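# Carry tube rack through self-closing door to desk

## Task

Move the tube rack from the counter to the desk, passing through the door that swings shut by itself. The task counts as done only if the rack stands upright on the desk with each tube seated all the way down in a hole, the door is closed at the end, and the grippers have released the rack and the robots have backed away. It fails if the rack or any tube ever touches the floor, or if a robot falls over or ends up tilted. One or both robots may be used.

## Robot and tools

Robots: two identical Hello Robot Stretch 3 units, r1 and r2. Each has a two-wheel differential base (0.33 m long, 0.34 m wide, passive omni wheel at the rear), a lift on a mast, and a telescoping arm that reaches out to the robot's RIGHT side, ending in a wrist and two-finger gripper. The base cannot strafe; to bring the gripper forward or back you drive the base. Turns on the spot pivot about the point between the drive wheels, 0.05 m behind the front edge. With the arm in and the wrist folded the turning sweep has radius 0.28 m; an unfolded, level wrist reaches past it.

Frames: the base frame has its origin on the floor between the drive wheels, x forward, y left, z up. hand_pose is reported in it, at the point where closed fingertips meet. The odometry frame is the base frame at scene start. Each robot reports only in its own frames, so relative placement of the two robots must be judged from images, lidar_m, wrist_depth_mm and head_depth_mm.

Tool execute_actions: argument actions is a list holding one action (or empty, which just returns state and pictures). The action is an object keyed by robot name r1 and/or r2; each entry may have base, joints and contact_limits. base takes exactly one of translate_m (a relative straight drive in metres from the base's last reported position, forward positive, -1 to 1) or rotate_rad (a relative turn in radians, counter-clockwise/left positive, -3.2 to 3.2). joints holds absolute targets by name: lift_m 0 to 1.1 (arm height on mast); arm_m 0 to 0.52 (extension); wrist_yaw_rad -1.345 to 4.42 (0 along the arm, positive toward the robot's front, 3.0 folded over the base); wrist_pitch_rad -1.57 to 0.451 (0 level, negative tips fingers down); wrist_roll_rad -2.911 to 2.911 (0 fingers side by side); gripper_m -0.089 to 0.179 (larger is wider; actual fingertip gap is 0.007 less when nearly shut, 0.025 less when wide, zero below 0.007); head_pan_rad -3.953 to 1.73 (0 forward, positive left, -1.57 looks along the arm); head_tilt_rad -1.53 to 0.419 (negative down). contact_limits accepts only arm_m: a motor_effort percent (1 to 100) at which the arm motion halts with contact_stop; lower is gentler, too low stops instantly, values above the maximum are clipped. All motions in an action begin together; none lasts beyond 15 s. Anything not mentioned may keep pushing toward an old target unnoticed. An unknown key or out-of-range number rejects the whole call. cameras picks which images come back: r1_head_camera, r1_nav_camera, r1_wrist_camera, r2_head_camera, r2_nav_camera, r2_wrist_camera, or all (default); [] returns none.

wait: seconds 0 to 10; nothing new is commanded, returns state and images. zoom_image: camera plus region [x0, y0, x1, y1] in pixels of that camera's latest full image, at most 504 by 504. finished_scene: scene number; ends it irreversibly and reports success. Once a result reports a stop, later motion calls in the same reply are skipped.

Results: base_status and joint_status tell how each motion ended: done (for the base, wheels turned the commanded amount even if slipping), off_target (resting away from target, maybe still pushing), contact_stop, time_out, torque_fault. After the last three the old target is dropped. Arm and lift contact_stop leaves that joint slack until commanded again; a slack lift may sink under load or get pushed up by closing fingers on a surface. Base, wrist and head have no contact stop. A wrist servo pushed hard for seconds switches off for 10 s (torque_fault). on_its_own lists uncommanded behaviour; its held at value is the target held, not the position. motor_effort is percent of maximum, positive toward higher joint values, bracket value is the peak; readings have fixed biases and noise. Wheel effort positive means pushing forward. base_odometry counts wheel turns; turned_by_wheels and turned_by_imu give turn since last result; base_tilt in degrees (forward, right positive) has a fixed offset up to about 4 degrees. lidar_m: 12 distances in metres, 30-degree sectors, first straight ahead, going counter-clockwise (4th left, 7th behind, 10th right), '-' nothing; plane 0.17 m up, range 0.15 to 12 m, blind to clear objects and own robot, sees the other robot; own mast and low lift can hide sectors 5, 6, 9, 10. wrist_depth_mm (45 to 1000) and head_depth_mm (280 to 4000, image sent sideways) are 7x7 grids of median depths.

Cameras: head_camera and nav_camera move with head pan/tilt; wrist_camera rides the gripper. Calibration (K, distortion, T_world_to_cam in the carrier's base frame) is approximate.

Speed: base goes 0.30 m/s and 1.9 rad/s only with lift_m under 0.30, arm_m under 0.03 and wrist_yaw_rad over 2.54; otherwise 0.10 m/s and 0.63 rad/s.

Gripper: to hold, command a width below the object's; lower squeezes more, but a stall guard may soften it so heavy items slip; resend a different value to regrip. To let go, open at least 0.02 beyond the touch value. Status does not confirm a grasp; check images.

Cautions: fold or unfold the wrist only with lift_m 0.32 to 0.95, wrist_pitch_rad -0.4, roll near 0; once folded the lift may drop to 0.25. With yaw below -0.4 keep pitch at -0.5 or lower. Arm pushes against rigid things with the gripper above about 0.45 m can tip the robot, more so after a prior contact_stop or with high contact limits. Driving while gripping or pushing something fixed, or snagging furniture (especially reversing), can tip it; back off in small steps, unload the gripper, and lower lift to about 0.2 if leaning persists. Robots must never press into each other: once bases touch, further millimetres press hard, and no state line reports it. Identical commands give travel differing up to 2.5 cm per metre, which strains a shared load. Avoid drops, slams and hard pushes; loose objects may occasionally get nudged. The robot holds its last command while you think.

Each tool is called after "Request:" as name(argument=value, ...) on one line, values as JSON.

## Session

Request:
execute_actions(actions=[])

Scene clock: 0.00 s.
r1.base_odometry: x=+0.000 y=+0.000 heading=+0.000 (m, m, rad; r1's odometry frame)
r1.turned_by_wheels: +0.000 (rad since the last result)
r1.turned_by_imu: +0.000 (rad since the last result)
r1.base_tilt: forward=-2.5 right=-0.9 (deg)
r1.lidar_m: 1.89 2.00 2.39 1.54 1.17 0.72 0.64 0.64 0.77 0.85 0.85 1.02
r1.head_depth_mm: 1369 1389 1400 1419 1441 1448 1472 / 1615 1707 1732 1772 1781 1812 1840 / 1669 2067 2051 2037 2007 1990 1963 / 1661 2014 2019 1977 1967 1923 1908 / 1650 1973 1943 1936 1905 1894 1853 / 1630 1904 1877 1865 1847 1820 1806 / 1626 1861 1861 1829 1800 1792 1771
r1.base_status: not commanded
r1.joint_positions: lift_m=+0.573 arm_m=+0.003 wrist_yaw_rad=+3.097 wrist_pitch_rad=-0.440 wrist_roll_rad=-0.015 gripper_m=+0.037 head_pan_rad=-0.018 head_tilt_rad=-0.011
r1.joint_status: not commanded
r1.motor_effort: left_wheel=+0 right_wheel=+0 lift_m=+27 arm_m=+0 wrist_yaw_rad=+0 wrist_pitch_rad=+7 wrist_roll_rad=+0 gripper_m=-1 head_pan_rad=+0 head_tilt_rad=+2 (%)
r1.hand_pose: x=-0.0114 y=+0.0736 z=+0.5803 quat_wxyz=(+0.169, +0.688, +0.141, +0.692) (m; r1's base frame)
r1.wrist_depth_mm: - - - - - - - / - - - - - - - / - - - - - - - / - - - - - - - / 986 - - - - - - / 862 866 866 864 873 857 854 / 747 742 - 744 711 733 743
r2.base_odometry: x=+0.000 y=+0.000 heading=+0.000 (m, m, rad; r2's odometry frame)
r2.turned_by_wheels: +0.000 (rad since the last result)
r2.turned_by_imu: +0.000 (rad since the last result)
r2.base_tilt: forward=+2.9 right=+1.2 (deg)
r2.lidar_m: 1.42 2.49 1.89 1.80 1.10 0.78 0.75 0.77 0.87 0.83 0.85 1.15
r2.head_depth_mm: 1953 2115 2149 2176 2214 2241 1976 / 2040 2293 2312 2339 2362 2374 1982 / 2030 2280 2304 1483 2341 2354 1834 / 2016 2269 2288 2320 2336 2363 1997 / 2012 2272 2304 2297 2324 2359 2017 / 2000 2252 2273 2293 2316 2355 2017 / 1991 2234 2280 2285 2335 2344 2018
r2.base_status: not commanded
r2.joint_positions: lift_m=+0.403 arm_m=+0.002 wrist_yaw_rad=+3.019 wrist_pitch_rad=-0.381 wrist_roll_rad=+0.014 gripper_m=+0.037 head_pan_rad=-0.001 head_tilt_rad=+0.002
r2.joint_status: not commanded
r2.motor_effort: left_wheel=-1 right_wheel=+0 lift_m=+30 arm_m=+0 wrist_yaw_rad=+0 wrist_pitch_rad=+7 wrist_roll_rad=+0 gripper_m=+0 head_pan_rad=+0 head_tilt_rad=+1 (%)
r2.hand_pose: x=+0.0068 y=+0.0798 z=+0.4245 quat_wxyz=(+0.177, +0.706, +0.090, +0.680) (m; r2's base frame)
r2.wrist_depth_mm: - - - - - - - / - - - - - - - / - - - - - - - / 997 919 943 975 935 911 919 / 765 765 - 772 783 765 766 / 652 647 - 632 610 637 630 / 558 566 - 566 546 553 536
pictures: r1_head_camera (sideways: a quarter turn clockwise sets it upright), r1_nav_camera (sideways: a quarter turn counterclockwise sets it upright), r1_wrist_camera, r2_head_camera (sideways: a quarter turn clockwise sets it upright), r2_nav_camera (sideways: a quarter turn counterclockwise sets it upright), r2_wrist_camera
Images, in order (width x height): r1_head_camera 896x504, r1_nav_camera 672x504, r1_wrist_camera 644x364, r2_head_camera 896x504, r2_nav_camera 672x504, r2_wrist_camera 644x364.

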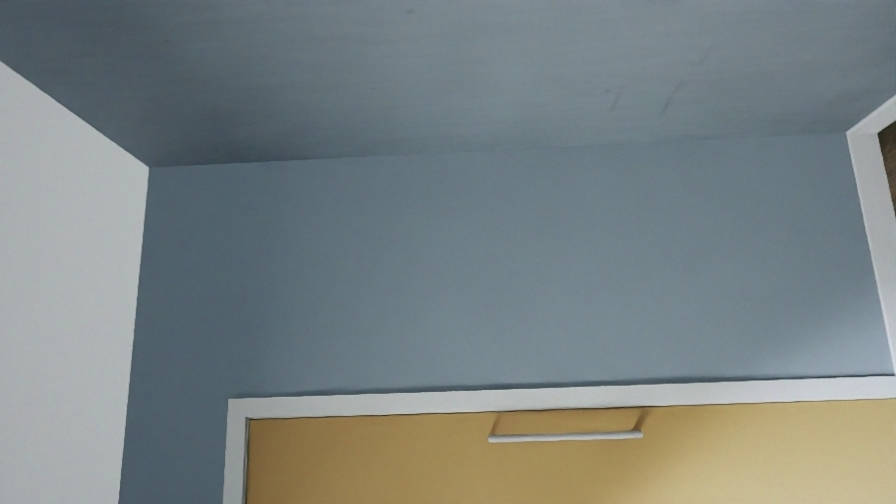

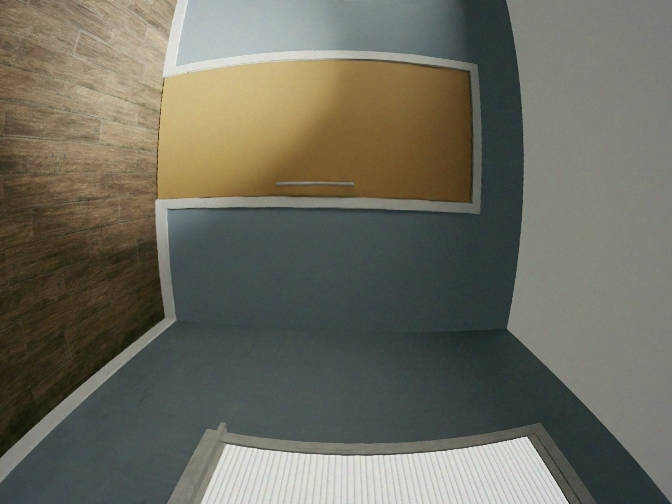

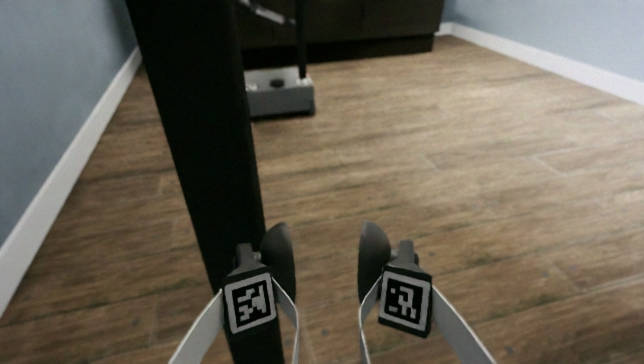

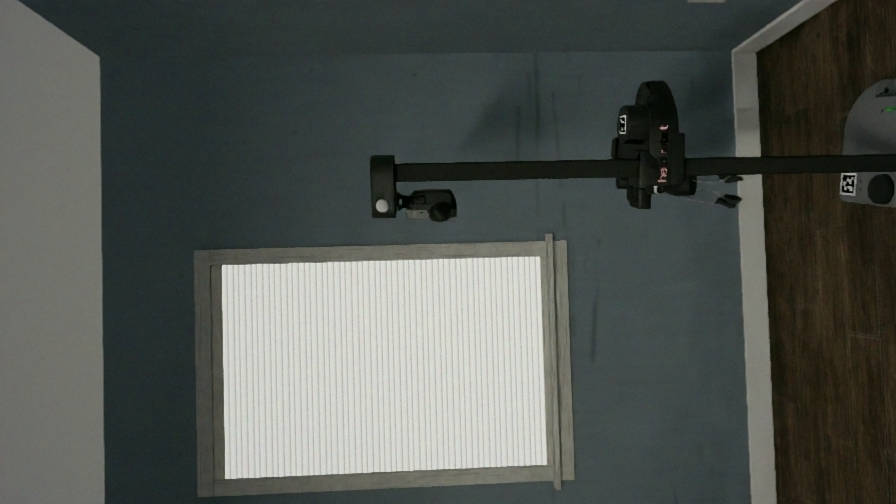

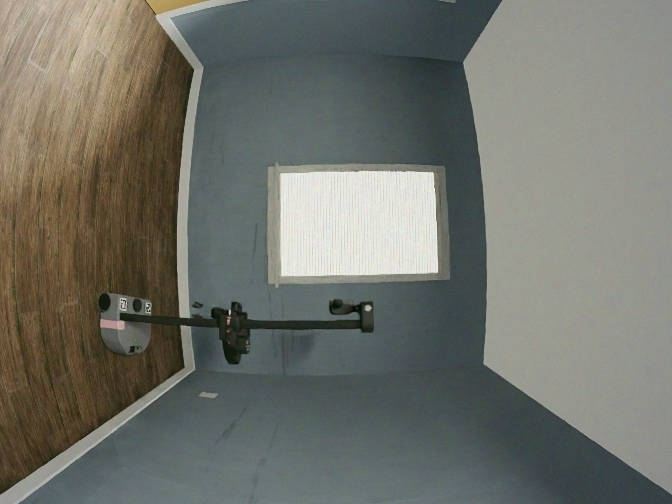

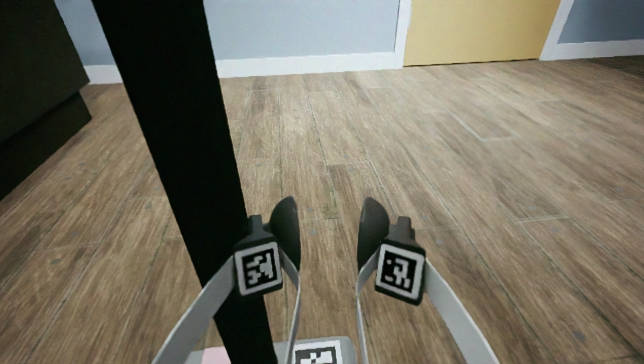

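Request:
execute_actions(actions=[{"r1":{"base":{"rotate_rad":0.36},"joints":{"lift_m":0.27}},"r2":{"base":{"rotate_rad":-1.6},"joints":{"head_pan_rad":-1.57,"head_tilt_rad":-0.5,"lift_m":0.9}}}], cameras=[])

Request:
execute_actions(actions=[{"r1":{"base":{"translate_m":1},"joints":{"head_tilt_rad":-0.5}},"r2":{"joints":{"wrist_yaw_rad":0,"gripper_m":0.17}}}], cameras=["r1_nav_camera","r2_nav_camera","r2_head_camera"])

Scene clock: 14.43 s.
r1.base_odometry: x=+0.000 y=+0.000 heading=+0.360 (m, m, rad; r1's odometry frame)
r1.turned_by_wheels: +0.360 (rad since the last result)
r1.turned_by_imu: +0.358 (rad since the last result)
r1.base_tilt: forward=-2.5 right=-1.0 (deg)
r1.lidar_m: 1.98 2.16 1.43 1.56 0.79 0.65 0.64 0.70 0.85 0.85 0.93 1.44
r1.head_depth_mm: 1699 1878 1865 1857 1844 1831 1820 / 1686 1920 1909 1881 1871 1854 1840 / 1671 1922 1918 1911 1882 1877 1868 / 1650 1955 1959 1932 1910 1904 1888 / 1647 1987 1992 1958 1962 1935 1917 / 1629 2001 2002 1977 1967 1946 1936 / 1608 2057 2040 2003 1993 1984 1958
r1.base_status: done
r1.joint_positions: lift_m=+0.270 arm_m=+0.003 wrist_yaw_rad=+3.097 wrist_pitch_rad=-0.441 wrist_roll_rad=-0.015 gripper_m=+0.037 head_pan_rad=-0.018 head_tilt_rad=-0.011
r1.joint_status: all done
r1.motor_effort: left_wheel=-4(9) right_wheel=+2(5) lift_m=+22(23) arm_m=+0(0) wrist_yaw_rad=+0(0) wrist_pitch_rad=+7(7) wrist_roll_rad=+0(0) gripper_m=-1(0) head_pan_rad=+0(0) head_tilt_rad=+2(2) (%)
r1.hand_pose: x=-0.0114 y=+0.0736 z=+0.2777 quat_wxyz=(+0.169, +0.688, +0.141, +0.692) (m; r1's base frame)
r1.wrist_depth_mm: 715 867 - - - - - / 744 908 - - - - - / 732 853 917 890 888 880 876 / 690 711 - 700 696 700 676 / 594 594 - 583 588 580 569 / 500 515 - 518 504 489 491 / 447 - - - 419 424 423
r2.base_odometry: x=+0.000 y=+0.000 heading=-1.600 (m, m, rad; r2's odometry frame)
r2.turned_by_wheels: -1.600 (rad since the last result)
r2.turned_by_imu: -1.596 (rad since the last result)
r2.base_tilt: forward=+2.8 right=+1.3 (deg)
r2.lidar_m: 0.83 0.85 1.11 1.45 2.47 1.90 1.80 1.13 0.79 0.75 0.76 0.87
r2.head_depth_mm: 1133 1243 1071 847 960 1082 - / 1125 1238 1079 847 949 1082 - / 1119 1230 1087 840 943 1089 - / 1107 1220 1094 832 928 1074 - / 1104 1211 1102 825 916 1062 - / 1096 1202 1114 824 907 1051 1223 / 1091 1196 1117 823 902 1036 1226
r2.base_status: done
r2.joint_positions: lift_m=+0.900 arm_m=+0.002 wrist_yaw_rad=+3.019 wrist_pitch_rad=-0.381 wrist_roll_rad=+0.014 gripper_m=+0.037 head_pan_rad=-1.563 head_tilt_rad=-0.494
r2.joint_status: all done
r2.motor_effort: left_wheel=+3(8) right_wheel=-3(6) lift_m=+38(39) arm_m=-1(1) wrist_yaw_rad=+0(0) wrist_pitch_rad=+7(7) wrist_roll_rad=+0(0) gripper_m=-2(2) head_pan_rad=-2(32) head_tilt_rad=-2(20) (%)
r2.hand_pose: x=+0.0067 y=+0.0797 z=+0.9206 quat_wxyz=(+0.177, +0.706, +0.090, +0.680) (m; r2's base frame)
r2.wrist_depth_mm: - - - - - - 812 / - - - - - - 826 / - - - - - - 883 / - - - - - - 871 / - - - - - - 887 / - - - - - - 860 / - - - - - - 906
pictures: none
No camera images: the call's "cameras" was empty. Leave "cameras" out to get every camera's image.

Scene clock: 19.47 s.
r1.base_odometry: x=+0.936 y=+0.352 heading=+0.360 (m, m, rad; r1's odometry frame)
r1.turned_by_wheels: +0.000 (rad since the last result)
r1.turned_by_imu: +0.006 (rad since the last result)
r1.base_tilt: forward=-2.4 right=-1.0 (deg)
r1.lidar_m: 1.00 1.10 1.73 2.16 2.01 1.64 1.62 1.24 1.01 1.01 1.11 1.00
r1.head_depth_mm: 778 842 915 1000 1108 1235 1292 / 795 847 916 1013 1123 1249 1300 / 800 868 943 1033 1143 1282 1298 / 810 874 952 1046 1157 1309 1309 / 817 888 964 1061 1177 1322 1313 / 826 897 980 1077 1194 1354 1317 / 835 909 992 1090 1213 1372 1313
r1.base_status: done
r1.joint_positions: lift_m=+0.270 arm_m=+0.003 wrist_yaw_rad=+3.097 wrist_pitch_rad=-0.441 wrist_roll_rad=-0.015 gripper_m=+0.037 head_pan_rad=-0.018 head_tilt_rad=-0.495
r1.joint_status: all done
r1.motor_effort: left_wheel=-3(10) right_wheel=+2(6) lift_m=+22(22) arm_m=+1(1) wrist_yaw_rad=+0(0) wrist_pitch_rad=+7(7) wrist_roll_rad=+0(0) gripper_m=+0(0) head_pan_rad=+0(1) head_tilt_rad=-2(33) (%)
r1.hand_pose: x=-0.0114 y=+0.0736 z=+0.2777 quat_wxyz=(+0.169, +0.688, +0.141, +0.692) (m; r1's base frame)
r1.wrist_depth_mm: - - - - - - - / - - - - - - - / 928 947 893 892 894 905 859 / 735 720 - 712 684 698 686 / 590 587 - 589 609 563 568 / 502 511 - 517 500 491 500 / 447 - - - 420 425 426
r2.base_odometry: x=+0.000 y=+0.000 heading=-1.600 (m, m, rad; r2's odometry frame)
r2.turned_by_wheels: +0.000 (rad since the last result)
r2.turned_by_imu: +0.001 (rad since the last result)
r2.base_tilt: forward=+2.9 right=+1.3 (deg)
r2.lidar_m: 0.83 0.85 1.11 2.42 2.47 1.90 1.80 1.13 0.79 0.75 0.77 0.87
r2.head_depth_mm: 1129 1242 1071 846 959 1090 - / 1130 1236 1083 849 953 1098 - / 1118 1224 1089 840 941 - - / 1111 1224 1093 831 927 1047 1193 / 1103 1207 1101 825 916 1086 1215 / 1097 1199 1105 826 912 1049 1224 / 1091 1196 1116 822 897 1035 1221
r2.base_status: not commanded
r2.joint_positions: lift_m=+0.900 arm_m=+0.002 wrist_yaw_rad=+0.002 wrist_pitch_rad=-0.381 wrist_roll_rad=+0.014 gripper_m=+0.170 head_pan_rad=-1.563 head_tilt_rad=-0.494
r2.joint_status: all done
r2.motor_effort: left_wheel=+3(3) right_wheel=-4(4) lift_m=+39(39) arm_m=+0(0) wrist_yaw_rad=-2(5) wrist_pitch_rad=+7(7) wrist_roll_rad=+0(1) gripper_m=-1(83) head_pan_rad=-3(3) head_tilt_rad=-2(2) (%)
r2.hand_pose: x=-0.0210 y=-0.3763 z=+0.9206 quat_wxyz=(+0.690, +0.134, -0.699, -0.134) (m; r2's base frame)
r2.wrist_depth_mm: 932 745 720 705 689 653 643 / 467 472 482 494 473 488 491 / 529 533 549 547 542 557 574 / 606 590 606 617 623 633 643 / 920 643 690 706 720 708 738 / 972 779 770 798 839 833 834 / - - - 954 - - -
pictures: r1_nav_camera (sideways: a quarter turn counterclockwise sets it upright), r2_head_camera (sideways: a quarter turn clockwise sets it upright), r2_nav_camera (sideways: a quarter turn counterclockwise sets it upright)
camera_calibration (this result's frames):
r1_nav_camera: T_world_to_cam=[[0.470282, -0.00654438, 0.882492, -1.11367], [0.0031988, -0.999953, -0.00912009, 0.0642965], [0.882511, 0.00711193, -0.470239, 0.561382], [0, 0, 0, 1]] pos_world=[0.0281086, 0.0530126, 1.24738]
r2_head_camera: T_world_to_cam=[[-0.000790725, 0.499734, -0.866178, 1.15023], [0.999986, 0.00488497, 0.00190547, -0.00403252], [0.00518348, -0.866165, -0.499731, 0.605221], [0, 0, 0, 1]] pos_world=[0.00180483, -0.0505691, 1.29876]
r2_nav_camera: T_world_to_cam=[[-0.0215504, -0.459803, 0.887759, -1.1088], [-0.998362, -0.0371761, -0.0434902, 0.113746], [0.0530004, -0.887242, -0.458249, 0.549093], [0, 0, 0, 1]] pos_world=[0.0605622, -0.0184216, 1.24091]
Images, in order (width x height): r1_nav_camera 672x504, r2_head_camera 896x504, r2_nav_camera 672x504.

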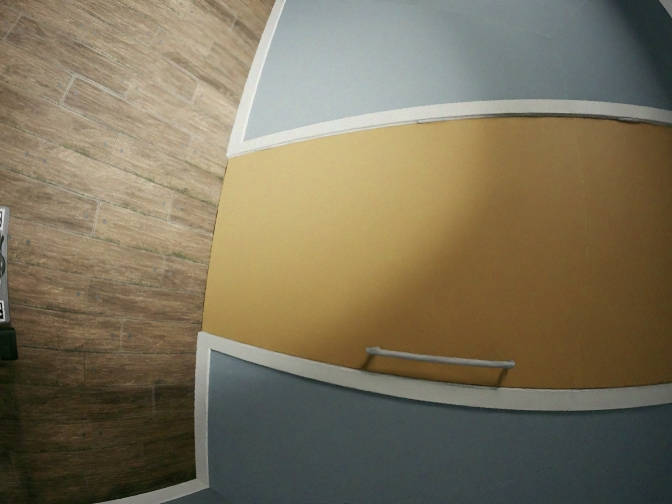

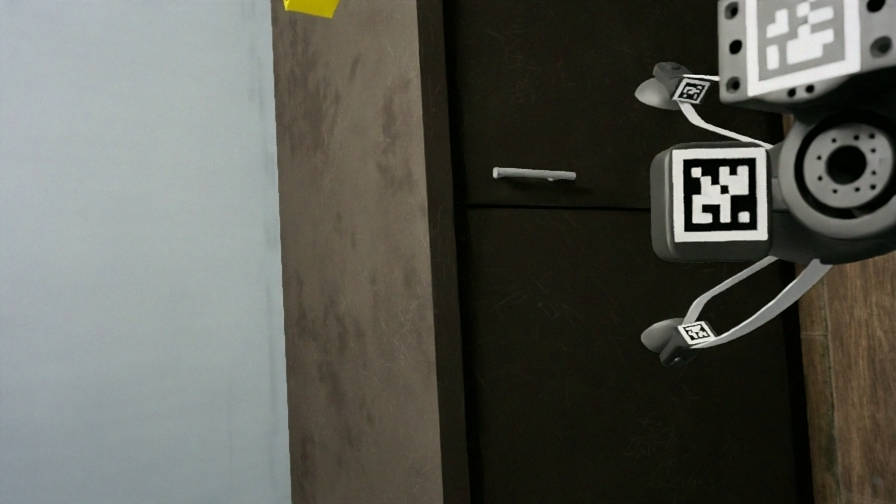

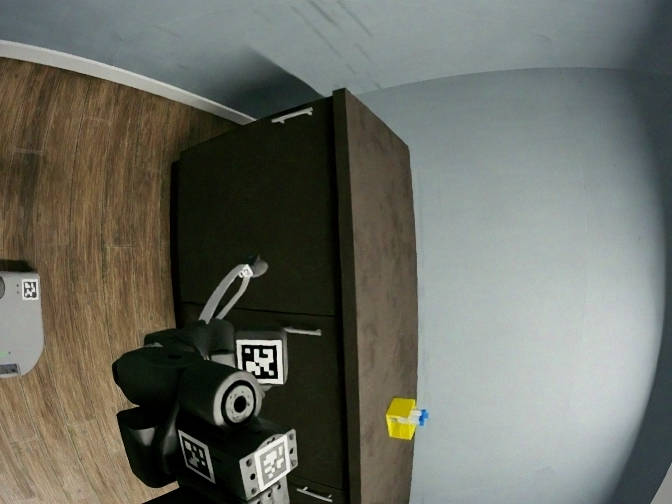

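Request:
execute_actions(actions=[{"r1":{"base":{"translate_m":0.93}},"r2":{"base":{"rotate_rad":0.6},"joints":{"wrist_pitch_rad":0}}}], cameras=[])

Request:
execute_actions(actions=[{"r1":{"base":{"translate_m":0.12},"joints":{"lift_m":0.32}},"r2":{"base":{"translate_m":-0.52}}}], cameras=[])

Request:
execute_actions(actions=[{"r2":{"base":{"rotate_rad":-0.6}}}], cameras=["r1_nav_camera","r2_wrist_camera","r2_head_camera"])

Scene clock: 36.73 s.
r1.base_odometry: x=+1.807 y=+0.679 heading=+0.360 (m, m, rad; r1's odometry frame)
r1.turned_by_wheels: +0.000 (rad since the last result)
r1.turned_by_imu: +0.007 (rad since the last result)
r1.base_tilt: forward=-2.4 right=-0.9 (deg)
r1.lidar_m: - - 0.15 0.93 1.96 2.13 2.54 1.42 1.16 0.20 0.15 -
r1.head_depth_mm: - - - - - - - / - - - - - - - / - - - - - - - / - - - - - - - / - - - - - - - / - - - - - - - / - - - - - - -
r1.base_status: done
r1.joint_positions: lift_m=+0.270 arm_m=+0.003 wrist_yaw_rad=+3.097 wrist_pitch_rad=-0.441 wrist_roll_rad=-0.015 gripper_m=+0.037 head_pan_rad=-0.018 head_tilt_rad=-0.495
r1.joint_status: not commanded
r1.motor_effort: left_wheel=-4(11) right_wheel=+2(7) lift_m=+23(22) arm_m=+0(0) wrist_yaw_rad=+0(0) wrist_pitch_rad=+7(7) wrist_roll_rad=+0(0) gripper_m=+0(0) head_pan_rad=+0(0) head_tilt_rad=-2(2) (%)
r1.hand_pose: x=-0.0114 y=+0.0736 z=+0.2777 quat_wxyz=(+0.169, +0.688, +0.141, +0.692) (m; r1's base frame)
r1.wrist_depth_mm: - - - - 555 233 142 / - - - - 595 229 141 / 940 908 911 881 579 226 140 / 726 700 - 727 558 221 138 / 598 587 - 584 445 218 137 / 500 510 - 511 329 215 136 / 444 - - - 413 196 135
r2.base_odometry: x=+0.000 y=+0.000 heading=-1.000 (m, m, rad; r2's odometry frame)
r2.turned_by_wheels: +0.600 (rad since the last result)
r2.turned_by_imu: +0.600 (rad since the last result)
r2.base_tilt: forward=+2.7 right=+1.3 (deg)
r2.lidar_m: 0.86 1.20 2.42 2.52 1.86 1.80 1.05 0.78 0.75 0.78 0.85 0.83
r2.head_depth_mm: 1106 1198 1071 803 867 951 - / 1160 1265 1079 843 947 1038 - / 1220 1336 1089 891 990 - - / 1275 1407 1497 955 1099 1490 1222 / 1156 1243 1349 1476 1643 1493 1247 / 1016 1083 1157 1253 1355 1413 1251 / 903 960 1019 1087 1166 1256 1245
r2.base_status: done
r2.joint_positions: lift_m=+0.900 arm_m=+0.002 wrist_yaw_rad=+0.002 wrist_pitch_rad=-0.021 wrist_roll_rad=+0.014 gripper_m=+0.170 head_pan_rad=-1.563 head_tilt_rad=-0.494
r2.joint_status: all done
r2.motor_effort: left_wheel=-4(9) right_wheel=+3(8) lift_m=+39(38) arm_m=-1(0) wrist_yaw_rad=-2(2) wrist_pitch_rad=+9(10) wrist_roll_rad=+0(0) gripper_m=+0(1) head_pan_rad=-3(3) head_tilt_rad=-2(2) (%)
r2.hand_pose: x=-0.0211 y=-0.4031 z=+1.0089 quat_wxyz=(+0.702, +0.008, -0.712, -0.007) (m; r2's base frame)
r2.wrist_depth_mm: 562 659 864 - - 930 827 / 572 697 901 - - 931 828 / 580 704 926 - - 930 860 / 582 729 959 740 640 649 632 / 584 788 979 667 549 478 418 / 583 800 - 708 587 514 426 / 656 773 - 752 605 514 461
pictures: none
No camera images: the call's "cameras" was empty. Leave "cameras" out to get every camera's image.

Scene clock: 43.47 s.
r1.base_odometry: x=+1.919 y=+0.721 heading=+0.360 (m, m, rad; r1's odometry frame)
r1.turned_by_wheels: +0.001 (rad since the last result)
r1.turned_by_imu: -0.193 (rad since the last result)
r1.base_tilt: forward=-2.5 right=-1.0 (deg)
r1.lidar_m: - - 0.15 0.19 1.84 2.68 2.58 1.71 1.21 0.24 0.15 -
r1.head_depth_mm: - - - - - - - / - - - - - - - / - - - - - - - / - - - - - - - / - - - - - - - / - - - - - - - / - - - - - - -
r1.base_status: translate_m off_target (by the wheels' count: +0.1198 of +0.1200)
r1.joint_positions: lift_m=+0.320 arm_m=+0.003 wrist_yaw_rad=+3.097 wrist_pitch_rad=-0.443 wrist_roll_rad=-0.015 gripper_m=+0.037 head_pan_rad=-0.004 head_tilt_rad=-0.491
r1.joint_status: all done
r1.on_its_own: left_wheel is at rest, and its effort (+56) is outside its rest range (-18 to +18)
r1.motor_effort: left_wheel=+56(100) right_wheel=+5(28) lift_m=+29(40) arm_m=+1(0) wrist_yaw_rad=+0(28) wrist_pitch_rad=+8(9) wrist_roll_rad=+0(0) gripper_m=-1(0) head_pan_rad=-9(15) head_tilt_rad=-4(6) (%)
r1.hand_pose: x=-0.0114 y=+0.0733 z=+0.3270 quat_wxyz=(+0.170, +0.687, +0.142, +0.692) (m; r1's base frame)
r1.wrist_depth_mm: - - - 741 206 120 85 / - - - 808 212 122 86 / - - - 820 219 124 87 / 812 818 - 726 225 126 87 / 651 650 - 634 208 128 89 / 556 557 547 548 184 130 90 / 490 504 - - 249 125 91
r2.base_odometry: x=-0.281 y=+0.438 heading=-1.000 (m, m, rad; r2's odometry frame)
r2.turned_by_wheels: +0.000 (rad since the last result)
r2.turned_by_imu: +0.001 (rad since the last result)
r2.base_tilt: forward=+2.9 right=+1.3 (deg)
r2.lidar_m: 1.33 1.84 2.68 1.83 1.40 1.35 0.68 0.50 0.48 0.50 0.69 1.27
r2.head_depth_mm: 881 957 1006 732 555 597 - / 926 1008 1050 735 600 649 - / 975 1067 1086 739 604 - - / 1031 1131 1096 741 677 818 1006 / 1092 1207 1098 747 737 893 1089 / 1158 1292 1111 749 834 1005 1226 / 1236 1385 1117 801 928 1150 1247
r2.base_status: done
r2.joint_positions: lift_m=+0.900 arm_m=+0.002 wrist_yaw_rad=+0.002 wrist_pitch_rad=-0.021 wrist_roll_rad=+0.014 gripper_m=+0.170 head_pan_rad=-1.563 head_tilt_rad=-0.494
r2.joint_status: not commanded
r2.motor_effort: left_wheel=-4(9) right_wheel=+3(6) lift_m=+38(39) arm_m=+0(0) wrist_yaw_rad=-2(1) wrist_pitch_rad=+9(9) wrist_roll_rad=+0(0) gripper_m=+0(1) head_pan_rad=-3(3) head_tilt_rad=-2(2) (%)
r2.hand_pose: x=-0.0211 y=-0.4031 z=+1.0089 quat_wxyz=(+0.702, +0.008, -0.712, -0.007) (m; r2's base frame)
r2.wrist_depth_mm: 883 - - 968 822 708 616 / 913 - - 975 856 729 638 / 922 - - - 862 735 659 / 864 646 648 634 642 643 646 / 896 504 423 393 393 406 372 / 934 540 430 320 285 284 292 / - 676 471 364 285 241 216
pictures: none
No camera images: the call's "cameras" was empty. Leave "cameras" out to get every camera's image.

Scene clock: 45.50 s.
r1.base_odometry: x=+1.919 y=+0.721 heading=+0.360 (m, m, rad; r1's odometry frame)
r1.turned_by_wheels: +0.000 (rad since the last result)
r1.turned_by_imu: +0.001 (rad since the last result)
r1.base_tilt: forward=-2.5 right=-0.9 (deg)
r1.lidar_m: - - 0.15 0.19 1.84 2.68 2.57 1.70 1.21 0.24 0.15 -
r1.head_depth_mm: - - - - - - - / - - - - - - - / - - - - - - - / - - - - - - - / - - - - - - - / - - - - - - - / - - - - - - -
r1.base_status: not commanded
r1.joint_positions: lift_m=+0.320 arm_m=+0.003 wrist_yaw_rad=+3.097 wrist_pitch_rad=-0.443 wrist_roll_rad=-0.015 gripper_m=+0.037 head_pan_rad=-0.004 head_tilt_rad=-0.491
r1.joint_status: not commanded
r1.on_its_own: left_wheel is at rest, and its effort (+57) is outside its rest range (-18 to +18)
r1.motor_effort: left_wheel=+57(56) right_wheel=+5(5) lift_m=+29(29) arm_m=+1(1) wrist_yaw_rad=+0(0) wrist_pitch_rad=+9(8) wrist_roll_rad=+0(1) gripper_m=+0(0) head_pan_rad=-9(9) head_tilt_rad=-5(5) (%)
r1.hand_pose: x=-0.0114 y=+0.0733 z=+0.3270 quat_wxyz=(+0.170, +0.687, +0.142, +0.692) (m; r1's base frame)
r1.wrist_depth_mm: - - - 737 207 120 85 / - - - 813 212 122 86 / - - - 819 217 124 87 / 804 821 - 728 225 126 88 / 672 646 - 627 209 129 89 / 567 555 555 544 184 131 89 / 493 501 - - 247 125 91
r2.base_odometry: x=-0.281 y=+0.438 heading=-1.600 (m, m, rad; r2's odometry frame)
r2.turned_by_wheels: -0.600 (rad since the last result)
r2.turned_by_imu: -0.599 (rad since the last result)
r2.base_tilt: forward=+2.8 right=+1.3 (deg)
r2.lidar_m: 1.27 1.31 1.71 2.69 1.84 1.43 1.36 0.73 0.51 0.48 0.49 0.64
r2.head_depth_mm: 904 993 1053 732 597 673 - / 895 987 1043 736 615 672 - / 893 978 1039 736 580 - - / 886 971 1024 710 580 661 816 / 880 963 1031 744 604 662 786 / 873 957 1025 750 587 655 774 / 867 951 1020 750 587 647 766
r2.base_status: done
r2.joint_positions: lift_m=+0.900 arm_m=+0.002 wrist_yaw_rad=+0.001 wrist_pitch_rad=-0.021 wrist_roll_rad=+0.014 gripper_m=+0.170 head_pan_rad=-1.563 head_tilt_rad=-0.494
r2.joint_status: not commanded
r2.motor_effort: left_wheel=+2(7) right_wheel=-3(8) lift_m=+38(38) arm_m=+0(0) wrist_yaw_rad=-2(2) wrist_pitch_rad=+9(9) wrist_roll_rad=+0(0) gripper_m=+0(1) head_pan_rad=-4(2) head_tilt_rad=-2(2) (%)
r2.hand_pose: x=-0.0211 y=-0.4032 z=+1.0089 quat_wxyz=(+0.702, +0.008, -0.712, -0.007) (m; r2's base frame)
r2.wrist_depth_mm: 749 764 763 784 768 777 792 / 771 783 810 824 816 820 833 / 798 807 847 839 862 854 849 / 649 660 644 471 641 639 639 / 397 428 399 393 393 410 393 / 305 272 286 286 283 284 293 / 249 249 252 257 260 259 295
pictures: r1_nav_camera (sideways: a quarter turn counterclockwise sets it upright), r2_head_camera (sideways: a quarter turn clockwise sets it upright), r2_wrist_camera
camera_calibration (this result's frames):
r1_nav_camera: T_world_to_cam=[[0.466934, 0.000138038, 0.884292, -1.116], [0.0174126, -0.999808, -0.00903831, 0.0641033], [0.884121, 0.0196181, -0.466847, 0.556959], [0, 0, 0, 1]] pos_world=[0.0275639, 0.0533186, 1.24746]
r2_head_camera: T_world_to_cam=[[-0.000789286, 0.499811, -0.866134, 1.15017], [0.999986, 0.00488075, 0.00190522, -0.0040322], [0.00517963, -0.866121, -0.499808, 0.605321], [0, 0, 0, 1]] pos_world=[0.00180462, -0.0505688, 1.29876]
r2_wrist_camera: T_world_to_cam=[[-0.999937, -0.00399526, -0.0104801, -0.0137258], [0.00914299, 0.250836, -0.967987, 1.10382], [0.00649614, -0.968021, -0.250783, 0.0274165], [0, 0, 0, 1]] pos_world=[-0.0239953, -0.250393, 1.07522]
Images, in order (width x height): r1_nav_camera 672x504, r2_head_camera 896x504, r2_wrist_camera 644x364.

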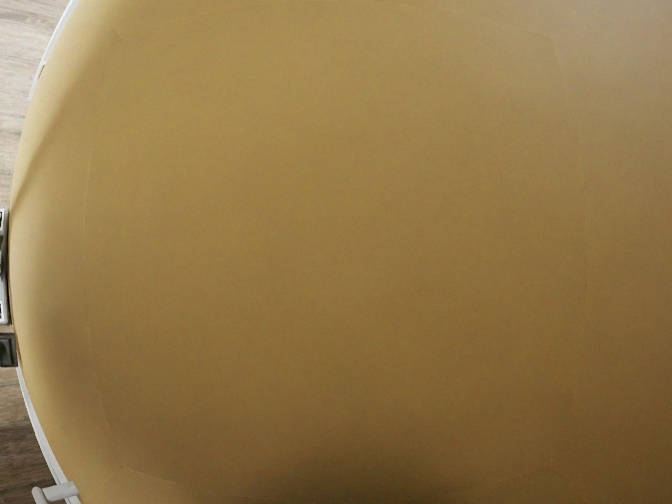

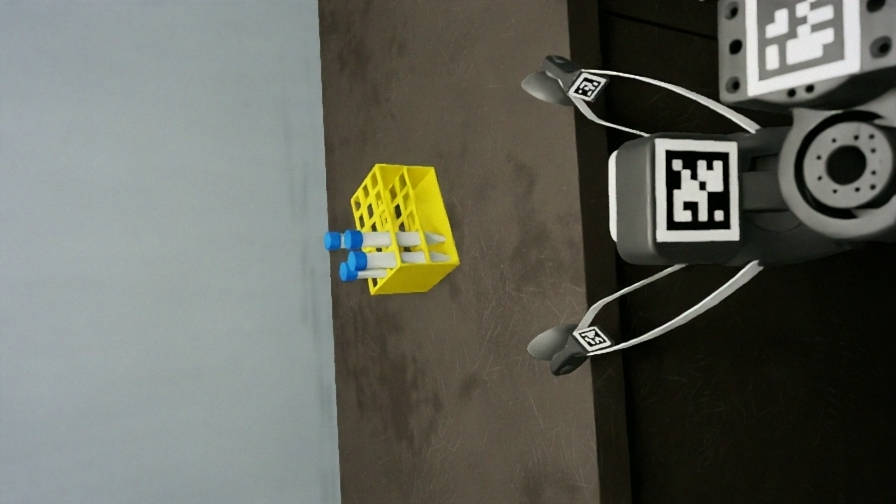

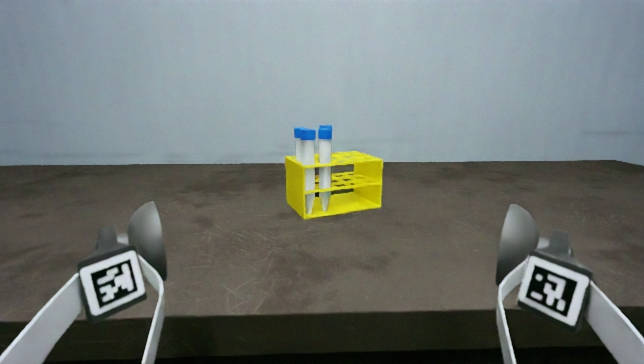

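Request:
execute_actions(actions=[{"r1":{"base":{"translate_m":-0.4},"joints":{"lift_m":0.9,"arm_m":0.13,"head_pan_rad":-0.6}},"r2":{"base":{"translate_m":0.03},"joints":{"wrist_yaw_rad":-0.38,"lift_m":0.845,"arm_m":0.25,"gripper_m":0.179}}}], cameras=[])

Request:
execute_actions(actions=[{"r1":{"joints":{"wrist_yaw_rad":1.57,"wrist_pitch_rad":0,"gripper_m":0.1}}}])

Scene clock: 67.33 s.
r1.base_odometry: x=+1.544 y=+0.580 heading=+0.360 (m, m, rad; r1's odometry frame)
r1.turned_by_wheels: +0.000 (rad since the last result)
r1.turned_by_imu: +0.000 (rad since the last result)
r1.base_tilt: forward=-2.4 right=-0.9 (deg)
r1.lidar_m: 0.45 0.47 0.63 1.58 2.05 2.27 2.17 1.73 1.23 1.17 0.66 0.47
r1.head_depth_mm: 581 640 717 812 935 1108 1237 / 526 577 635 709 804 931 1092 / 482 524 572 631 702 795 916 / 434 468 509 558 616 688 780 / 412 429 457 500 541 615 694 / 385 409 440 474 514 563 618 / 360 383 409 438 472 512 559
r1.base_status: done
r1.joint_positions: lift_m=+0.900 arm_m=+0.130 wrist_yaw_rad=+3.097 wrist_pitch_rad=-0.443 wrist_roll_rad=-0.015 gripper_m=+0.037 head_pan_rad=-0.593 head_tilt_rad=-0.494
r1.joint_status: all done
r1.motor_effort: left_wheel=+0(48) right_wheel=+0(5) lift_m=+30(32) arm_m=+5(4) wrist_yaw_rad=-1(0) wrist_pitch_rad=+8(9) wrist_roll_rad=+0(0) gripper_m=-1(0) head_pan_rad=-5(46) head_tilt_rad=-3(4) (%)
r1.hand_pose: x=-0.0114 y=-0.0536 z=+0.9069 quat_wxyz=(+0.170, +0.687, +0.142, +0.692) (m; r1's base frame)
r1.wrist_depth_mm: - - - - - 742 544 / - - - - - 755 534 / - - - - - 766 553 / - - - - - 800 550 / - - - - - 820 552 / - - - - - 811 559 / - - - - - 764 581
r2.base_odometry: x=-0.282 y=+0.408 heading=-1.600 (m, m, rad; r2's odometry frame)
r2.turned_by_wheels: +0.000 (rad since the last result)
r2.turned_by_imu: +0.001 (rad since the last result)
r2.base_tilt: forward=+2.8 right=+1.3 (deg)
r2.lidar_m: 1.24 1.28 1.67 2.68 2.09 1.47 1.38 0.73 0.51 0.48 0.49 0.64
r2.head_depth_mm: 903 991 1050 768 595 - 830 / 894 984 1040 791 - 697 819 / 888 976 1036 769 - 690 806 / 883 970 1025 712 582 668 797 / 880 962 1034 745 583 660 783 / 875 957 1027 746 585 650 772 / 864 950 1015 752 567 643 760
r2.base_status: done
r2.joint_positions: lift_m=+0.845 arm_m=+0.250 wrist_yaw_rad=-0.379 wrist_pitch_rad=-0.020 wrist_roll_rad=+0.014 gripper_m=+0.179 head_pan_rad=-1.563 head_tilt_rad=-0.494
r2.joint_status: all done
r2.motor_effort: left_wheel=+2(9) right_wheel=-3(6) lift_m=+20(36) arm_m=+2(1) wrist_yaw_rad=-1(3) wrist_pitch_rad=+9(9) wrist_roll_rad=+0(0) gripper_m=-1(51) head_pan_rad=-2(3) head_tilt_rad=-2(2) (%)
r2.hand_pose: x=-0.1160 y=-0.6322 z=+0.9550 quat_wxyz=(+0.689, -0.127, -0.700, -0.139) (m; r2's base frame)
r2.wrist_depth_mm: 454 495 528 608 682 781 933 / 457 480 564 620 711 818 980 / 475 178 555 645 727 849 996 / 434 173 274 380 423 433 419 / 264 193 237 260 263 263 264 / 202 183 190 189 189 190 202 / 144 149 148 148 148 149 142
pictures: none
No camera images: the call's "cameras" was empty. Leave "cameras" out to get every camera's image.

Scene clock: 69.10 s.
r1.base_odometry: x=+1.544 y=+0.580 heading=+0.360 (m, m, rad; r1's odometry frame)
r1.turned_by_wheels: +0.000 (rad since the last result)
r1.turned_by_imu: +0.000 (rad since the last result)
r1.base_tilt: forward=-2.3 right=-1.1 (deg)
r1.lidar_m: 0.45 0.47 0.63 1.58 2.05 2.28 2.17 1.73 1.23 1.17 0.67 0.48
r1.head_depth_mm: 582 642 716 812 926 1116 1229 / 527 575 636 711 800 923 1095 / 482 523 573 631 704 779 916 / 433 469 510 556 615 688 779 / 413 429 457 499 541 613 694 / 385 409 440 474 515 562 619 / 360 382 409 438 472 512 558
r1.base_status: not commanded
r1.joint_positions: lift_m=+0.900 arm_m=+0.130 wrist_yaw_rad=+1.573 wrist_pitch_rad=-0.023 wrist_roll_rad=-0.015 gripper_m=+0.100 head_pan_rad=-0.593 head_tilt_rad=-0.494
r1.joint_status: all done
r1.motor_effort: left_wheel=+0(1) right_wheel=+0(0) lift_m=+30(30) arm_m=+4(5) wrist_yaw_rad=-2(1) wrist_pitch_rad=+13(13) wrist_roll_rad=+0(0) gripper_m=+0(80) head_pan_rad=-4(5) head_tilt_rad=-2(2) (%)
r1.hand_pose: x=+0.2343 y=-0.2742 z=+1.0086 quat_wxyz=(+0.509, +0.502, -0.489, +0.499) (m; r1's base frame)
r1.wrist_depth_mm: 351 356 358 359 354 371 374 / 357 364 364 365 364 375 388 / 366 367 373 379 370 384 392 / 378 380 387 396 389 398 403 / 393 389 401 400 393 407 419 / 400 394 405 413 405 430 427 / 414 419 421 426 427 438 440
r2.base_odometry: x=-0.282 y=+0.408 heading=-1.600 (m, m, rad; r2's odometry frame)
r2.turned_by_wheels: +0.000 (rad since the last result)
r2.turned_by_imu: +0.000 (rad since the last result)
r2.base_tilt: forward=+2.8 right=+1.3 (deg)
r2.lidar_m: 1.24 1.27 1.67 2.69 2.09 1.46 1.38 0.73 0.51 0.48 0.49 0.64
r2.head_depth_mm: 901 993 1052 766 595 - 830 / 892 982 1042 789 - 699 819 / 888 976 1033 770 - 689 806 / 884 970 1025 712 581 668 793 / 878 962 1027 744 583 658 781 / 871 956 1026 747 585 651 771 / 864 949 1015 749 568 644 758
r2.base_status: not commanded
r2.joint_positions: lift_m=+0.845 arm_m=+0.250 wrist_yaw_rad=-0.379 wrist_pitch_rad=-0.020 wrist_roll_rad=+0.014 gripper_m=+0.179 head_pan_rad=-1.563 head_tilt_rad=-0.494
r2.joint_status: not commanded
r2.motor_effort: left_wheel=+3(2) right_wheel=-3(3) lift_m=+19(20) arm_m=+3(3) wrist_yaw_rad=-2(1) wrist_pitch_rad=+9(9) wrist_roll_rad=+0(0) gripper_m=-1(0) head_pan_rad=-3(2) head_tilt_rad=-2(2) (%)
r2.hand_pose: x=-0.1160 y=-0.6322 z=+0.9550 quat_wxyz=(+0.689, -0.127, -0.700, -0.139) (m; r2's base frame)
r2.wrist_depth_mm: 453 491 540 587 696 780 895 / 467 178 574 616 708 814 961 / 473 178 554 647 725 868 - / 420 174 275 379 423 428 425 / 263 194 237 261 262 262 260 / 202 183 190 189 189 190 202 / 143 150 149 149 148 149 143
pictures: r1_head_camera (sideways: a quarter turn clockwise sets it upright), r1_nav_camera (sideways: a quarter turn counterclockwise sets it upright), r1_wrist_camera, r2_head_camera (sideways: a quarter turn clockwise sets it upright), r2_nav_camera (sideways: a quarter turn counterclockwise sets it upright), r2_wrist_camera
camera_calibration (this result's frames):
r1_head_camera: T_world_to_cam=[[-0.334284, 0.275259, -0.90138, 1.19634], [0.609328, 0.792755, 0.0161133, -0.0235421], [0.719009, -0.54385, -0.432728, 0.51173], [0, 0, 0, 1]] pos_world=[0.0463231, -0.0323353, 1.30017]
r1_nav_camera: T_world_to_cam=[[0.390713, -0.260905, 0.882764, -1.11354], [-0.540997, -0.840975, -0.00910779, 0.0676001], [0.744759, -0.474014, -0.469729, 0.561559], [0, 0, 0, 1]] pos_world=[0.053421, 0.0325081, 1.24739]
r1_wrist_camera: T_world_to_cam=[[-0.0122912, -0.999865, 0.0109173, -0.281039], [-0.192232, -0.0083517, -0.981314, 1.06809], [0.981273, -0.0141601, -0.192104, 0.128398], [0, 0, 0, 1]] pos_world=[0.0758727, -0.270263, 1.07586]
r2_head_camera: T_world_to_cam=[[-0.000789139, 0.499831, -0.866123, 1.15016], [0.999986, 0.00488011, 0.00190516, -0.00403212], [0.00517903, -0.866109, -0.499828, 0.605346], [0, 0, 0, 1]] pos_world=[0.00180459, -0.0505687, 1.29875]
r2_nav_camera: T_world_to_cam=[[-0.0215518, -0.459902, 0.887708, -1.10873], [-0.998362, -0.0371666, -0.0434934, 0.11375], [0.0529959, -0.887191, -0.458348, 0.549221], [0, 0, 0, 1]] pos_world=[0.0605621, -0.0184151, 1.24091]
r2_wrist_camera: T_world_to_cam=[[-0.930006, 0.367396, -0.0104765, 0.13277], [0.101244, 0.228675, -0.968224, 1.10687], [-0.353326, -0.901514, -0.249865, -0.207797], [0, 0, 0, 1]] pos_world=[-0.0620069, -0.489224, 1.02116]
Images, in order (width x height): r1_head_camera 896x504, r1_nav_camera 672x504, r1_wrist_camera 644x364, r2_head_camera 896x504, r2_nav_camera 672x504, r2_wrist_camera 644x364.

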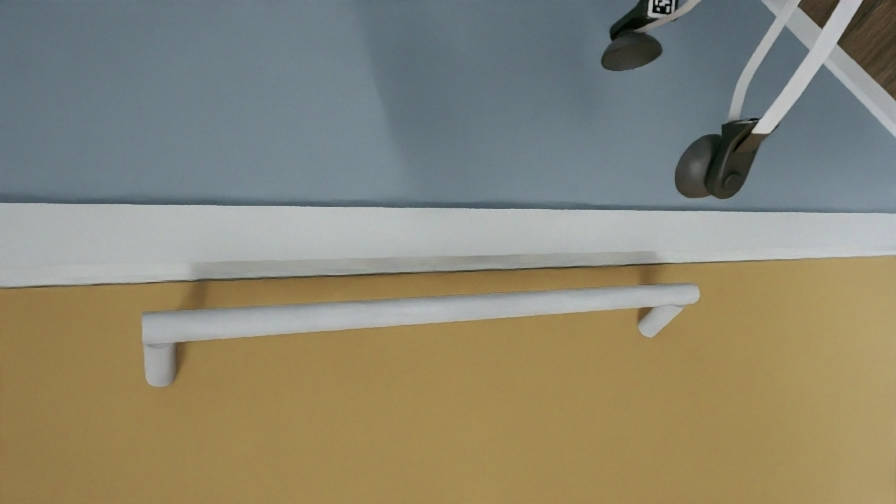

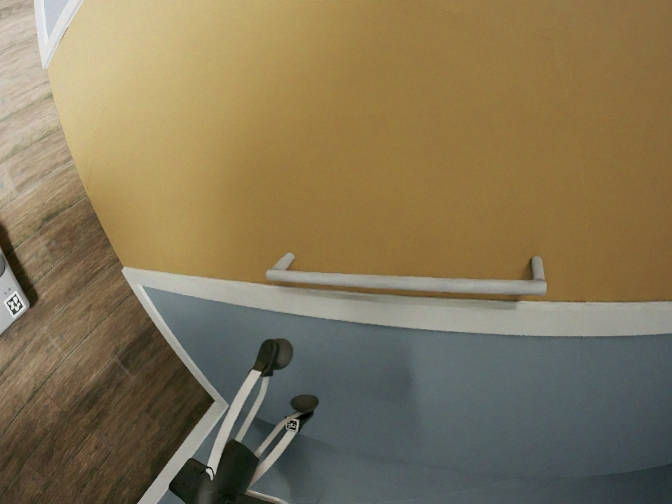

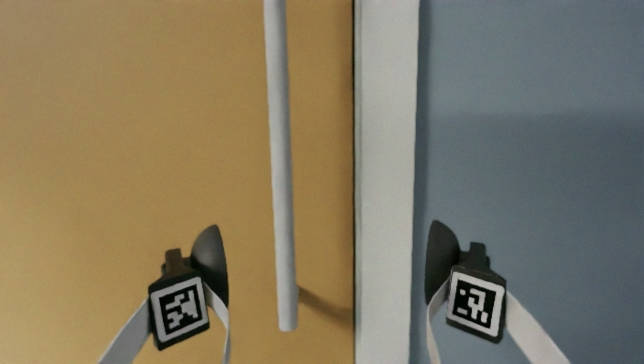

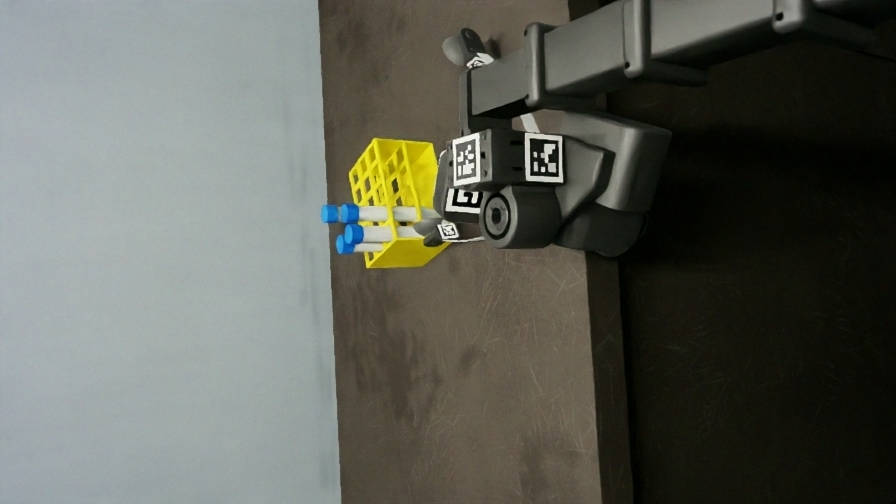

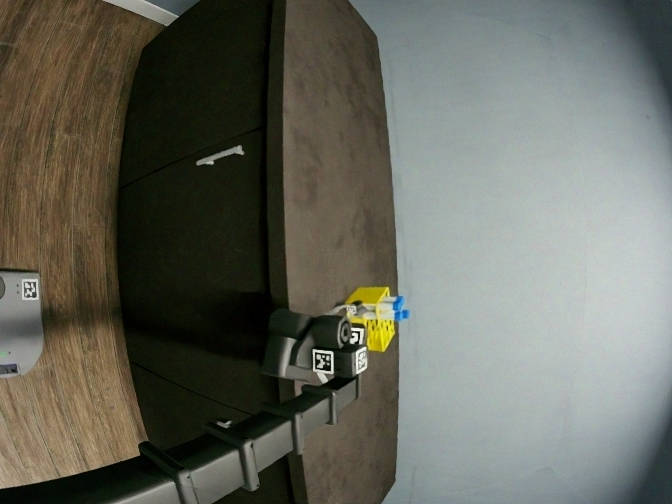

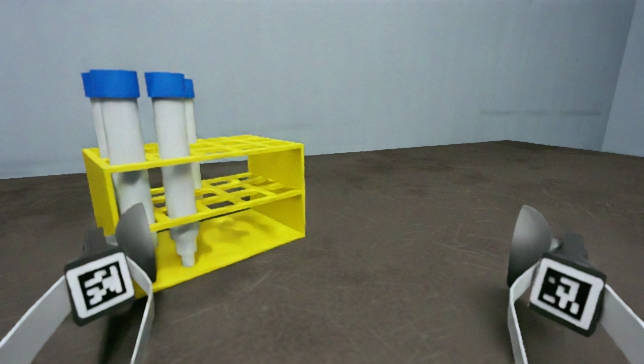

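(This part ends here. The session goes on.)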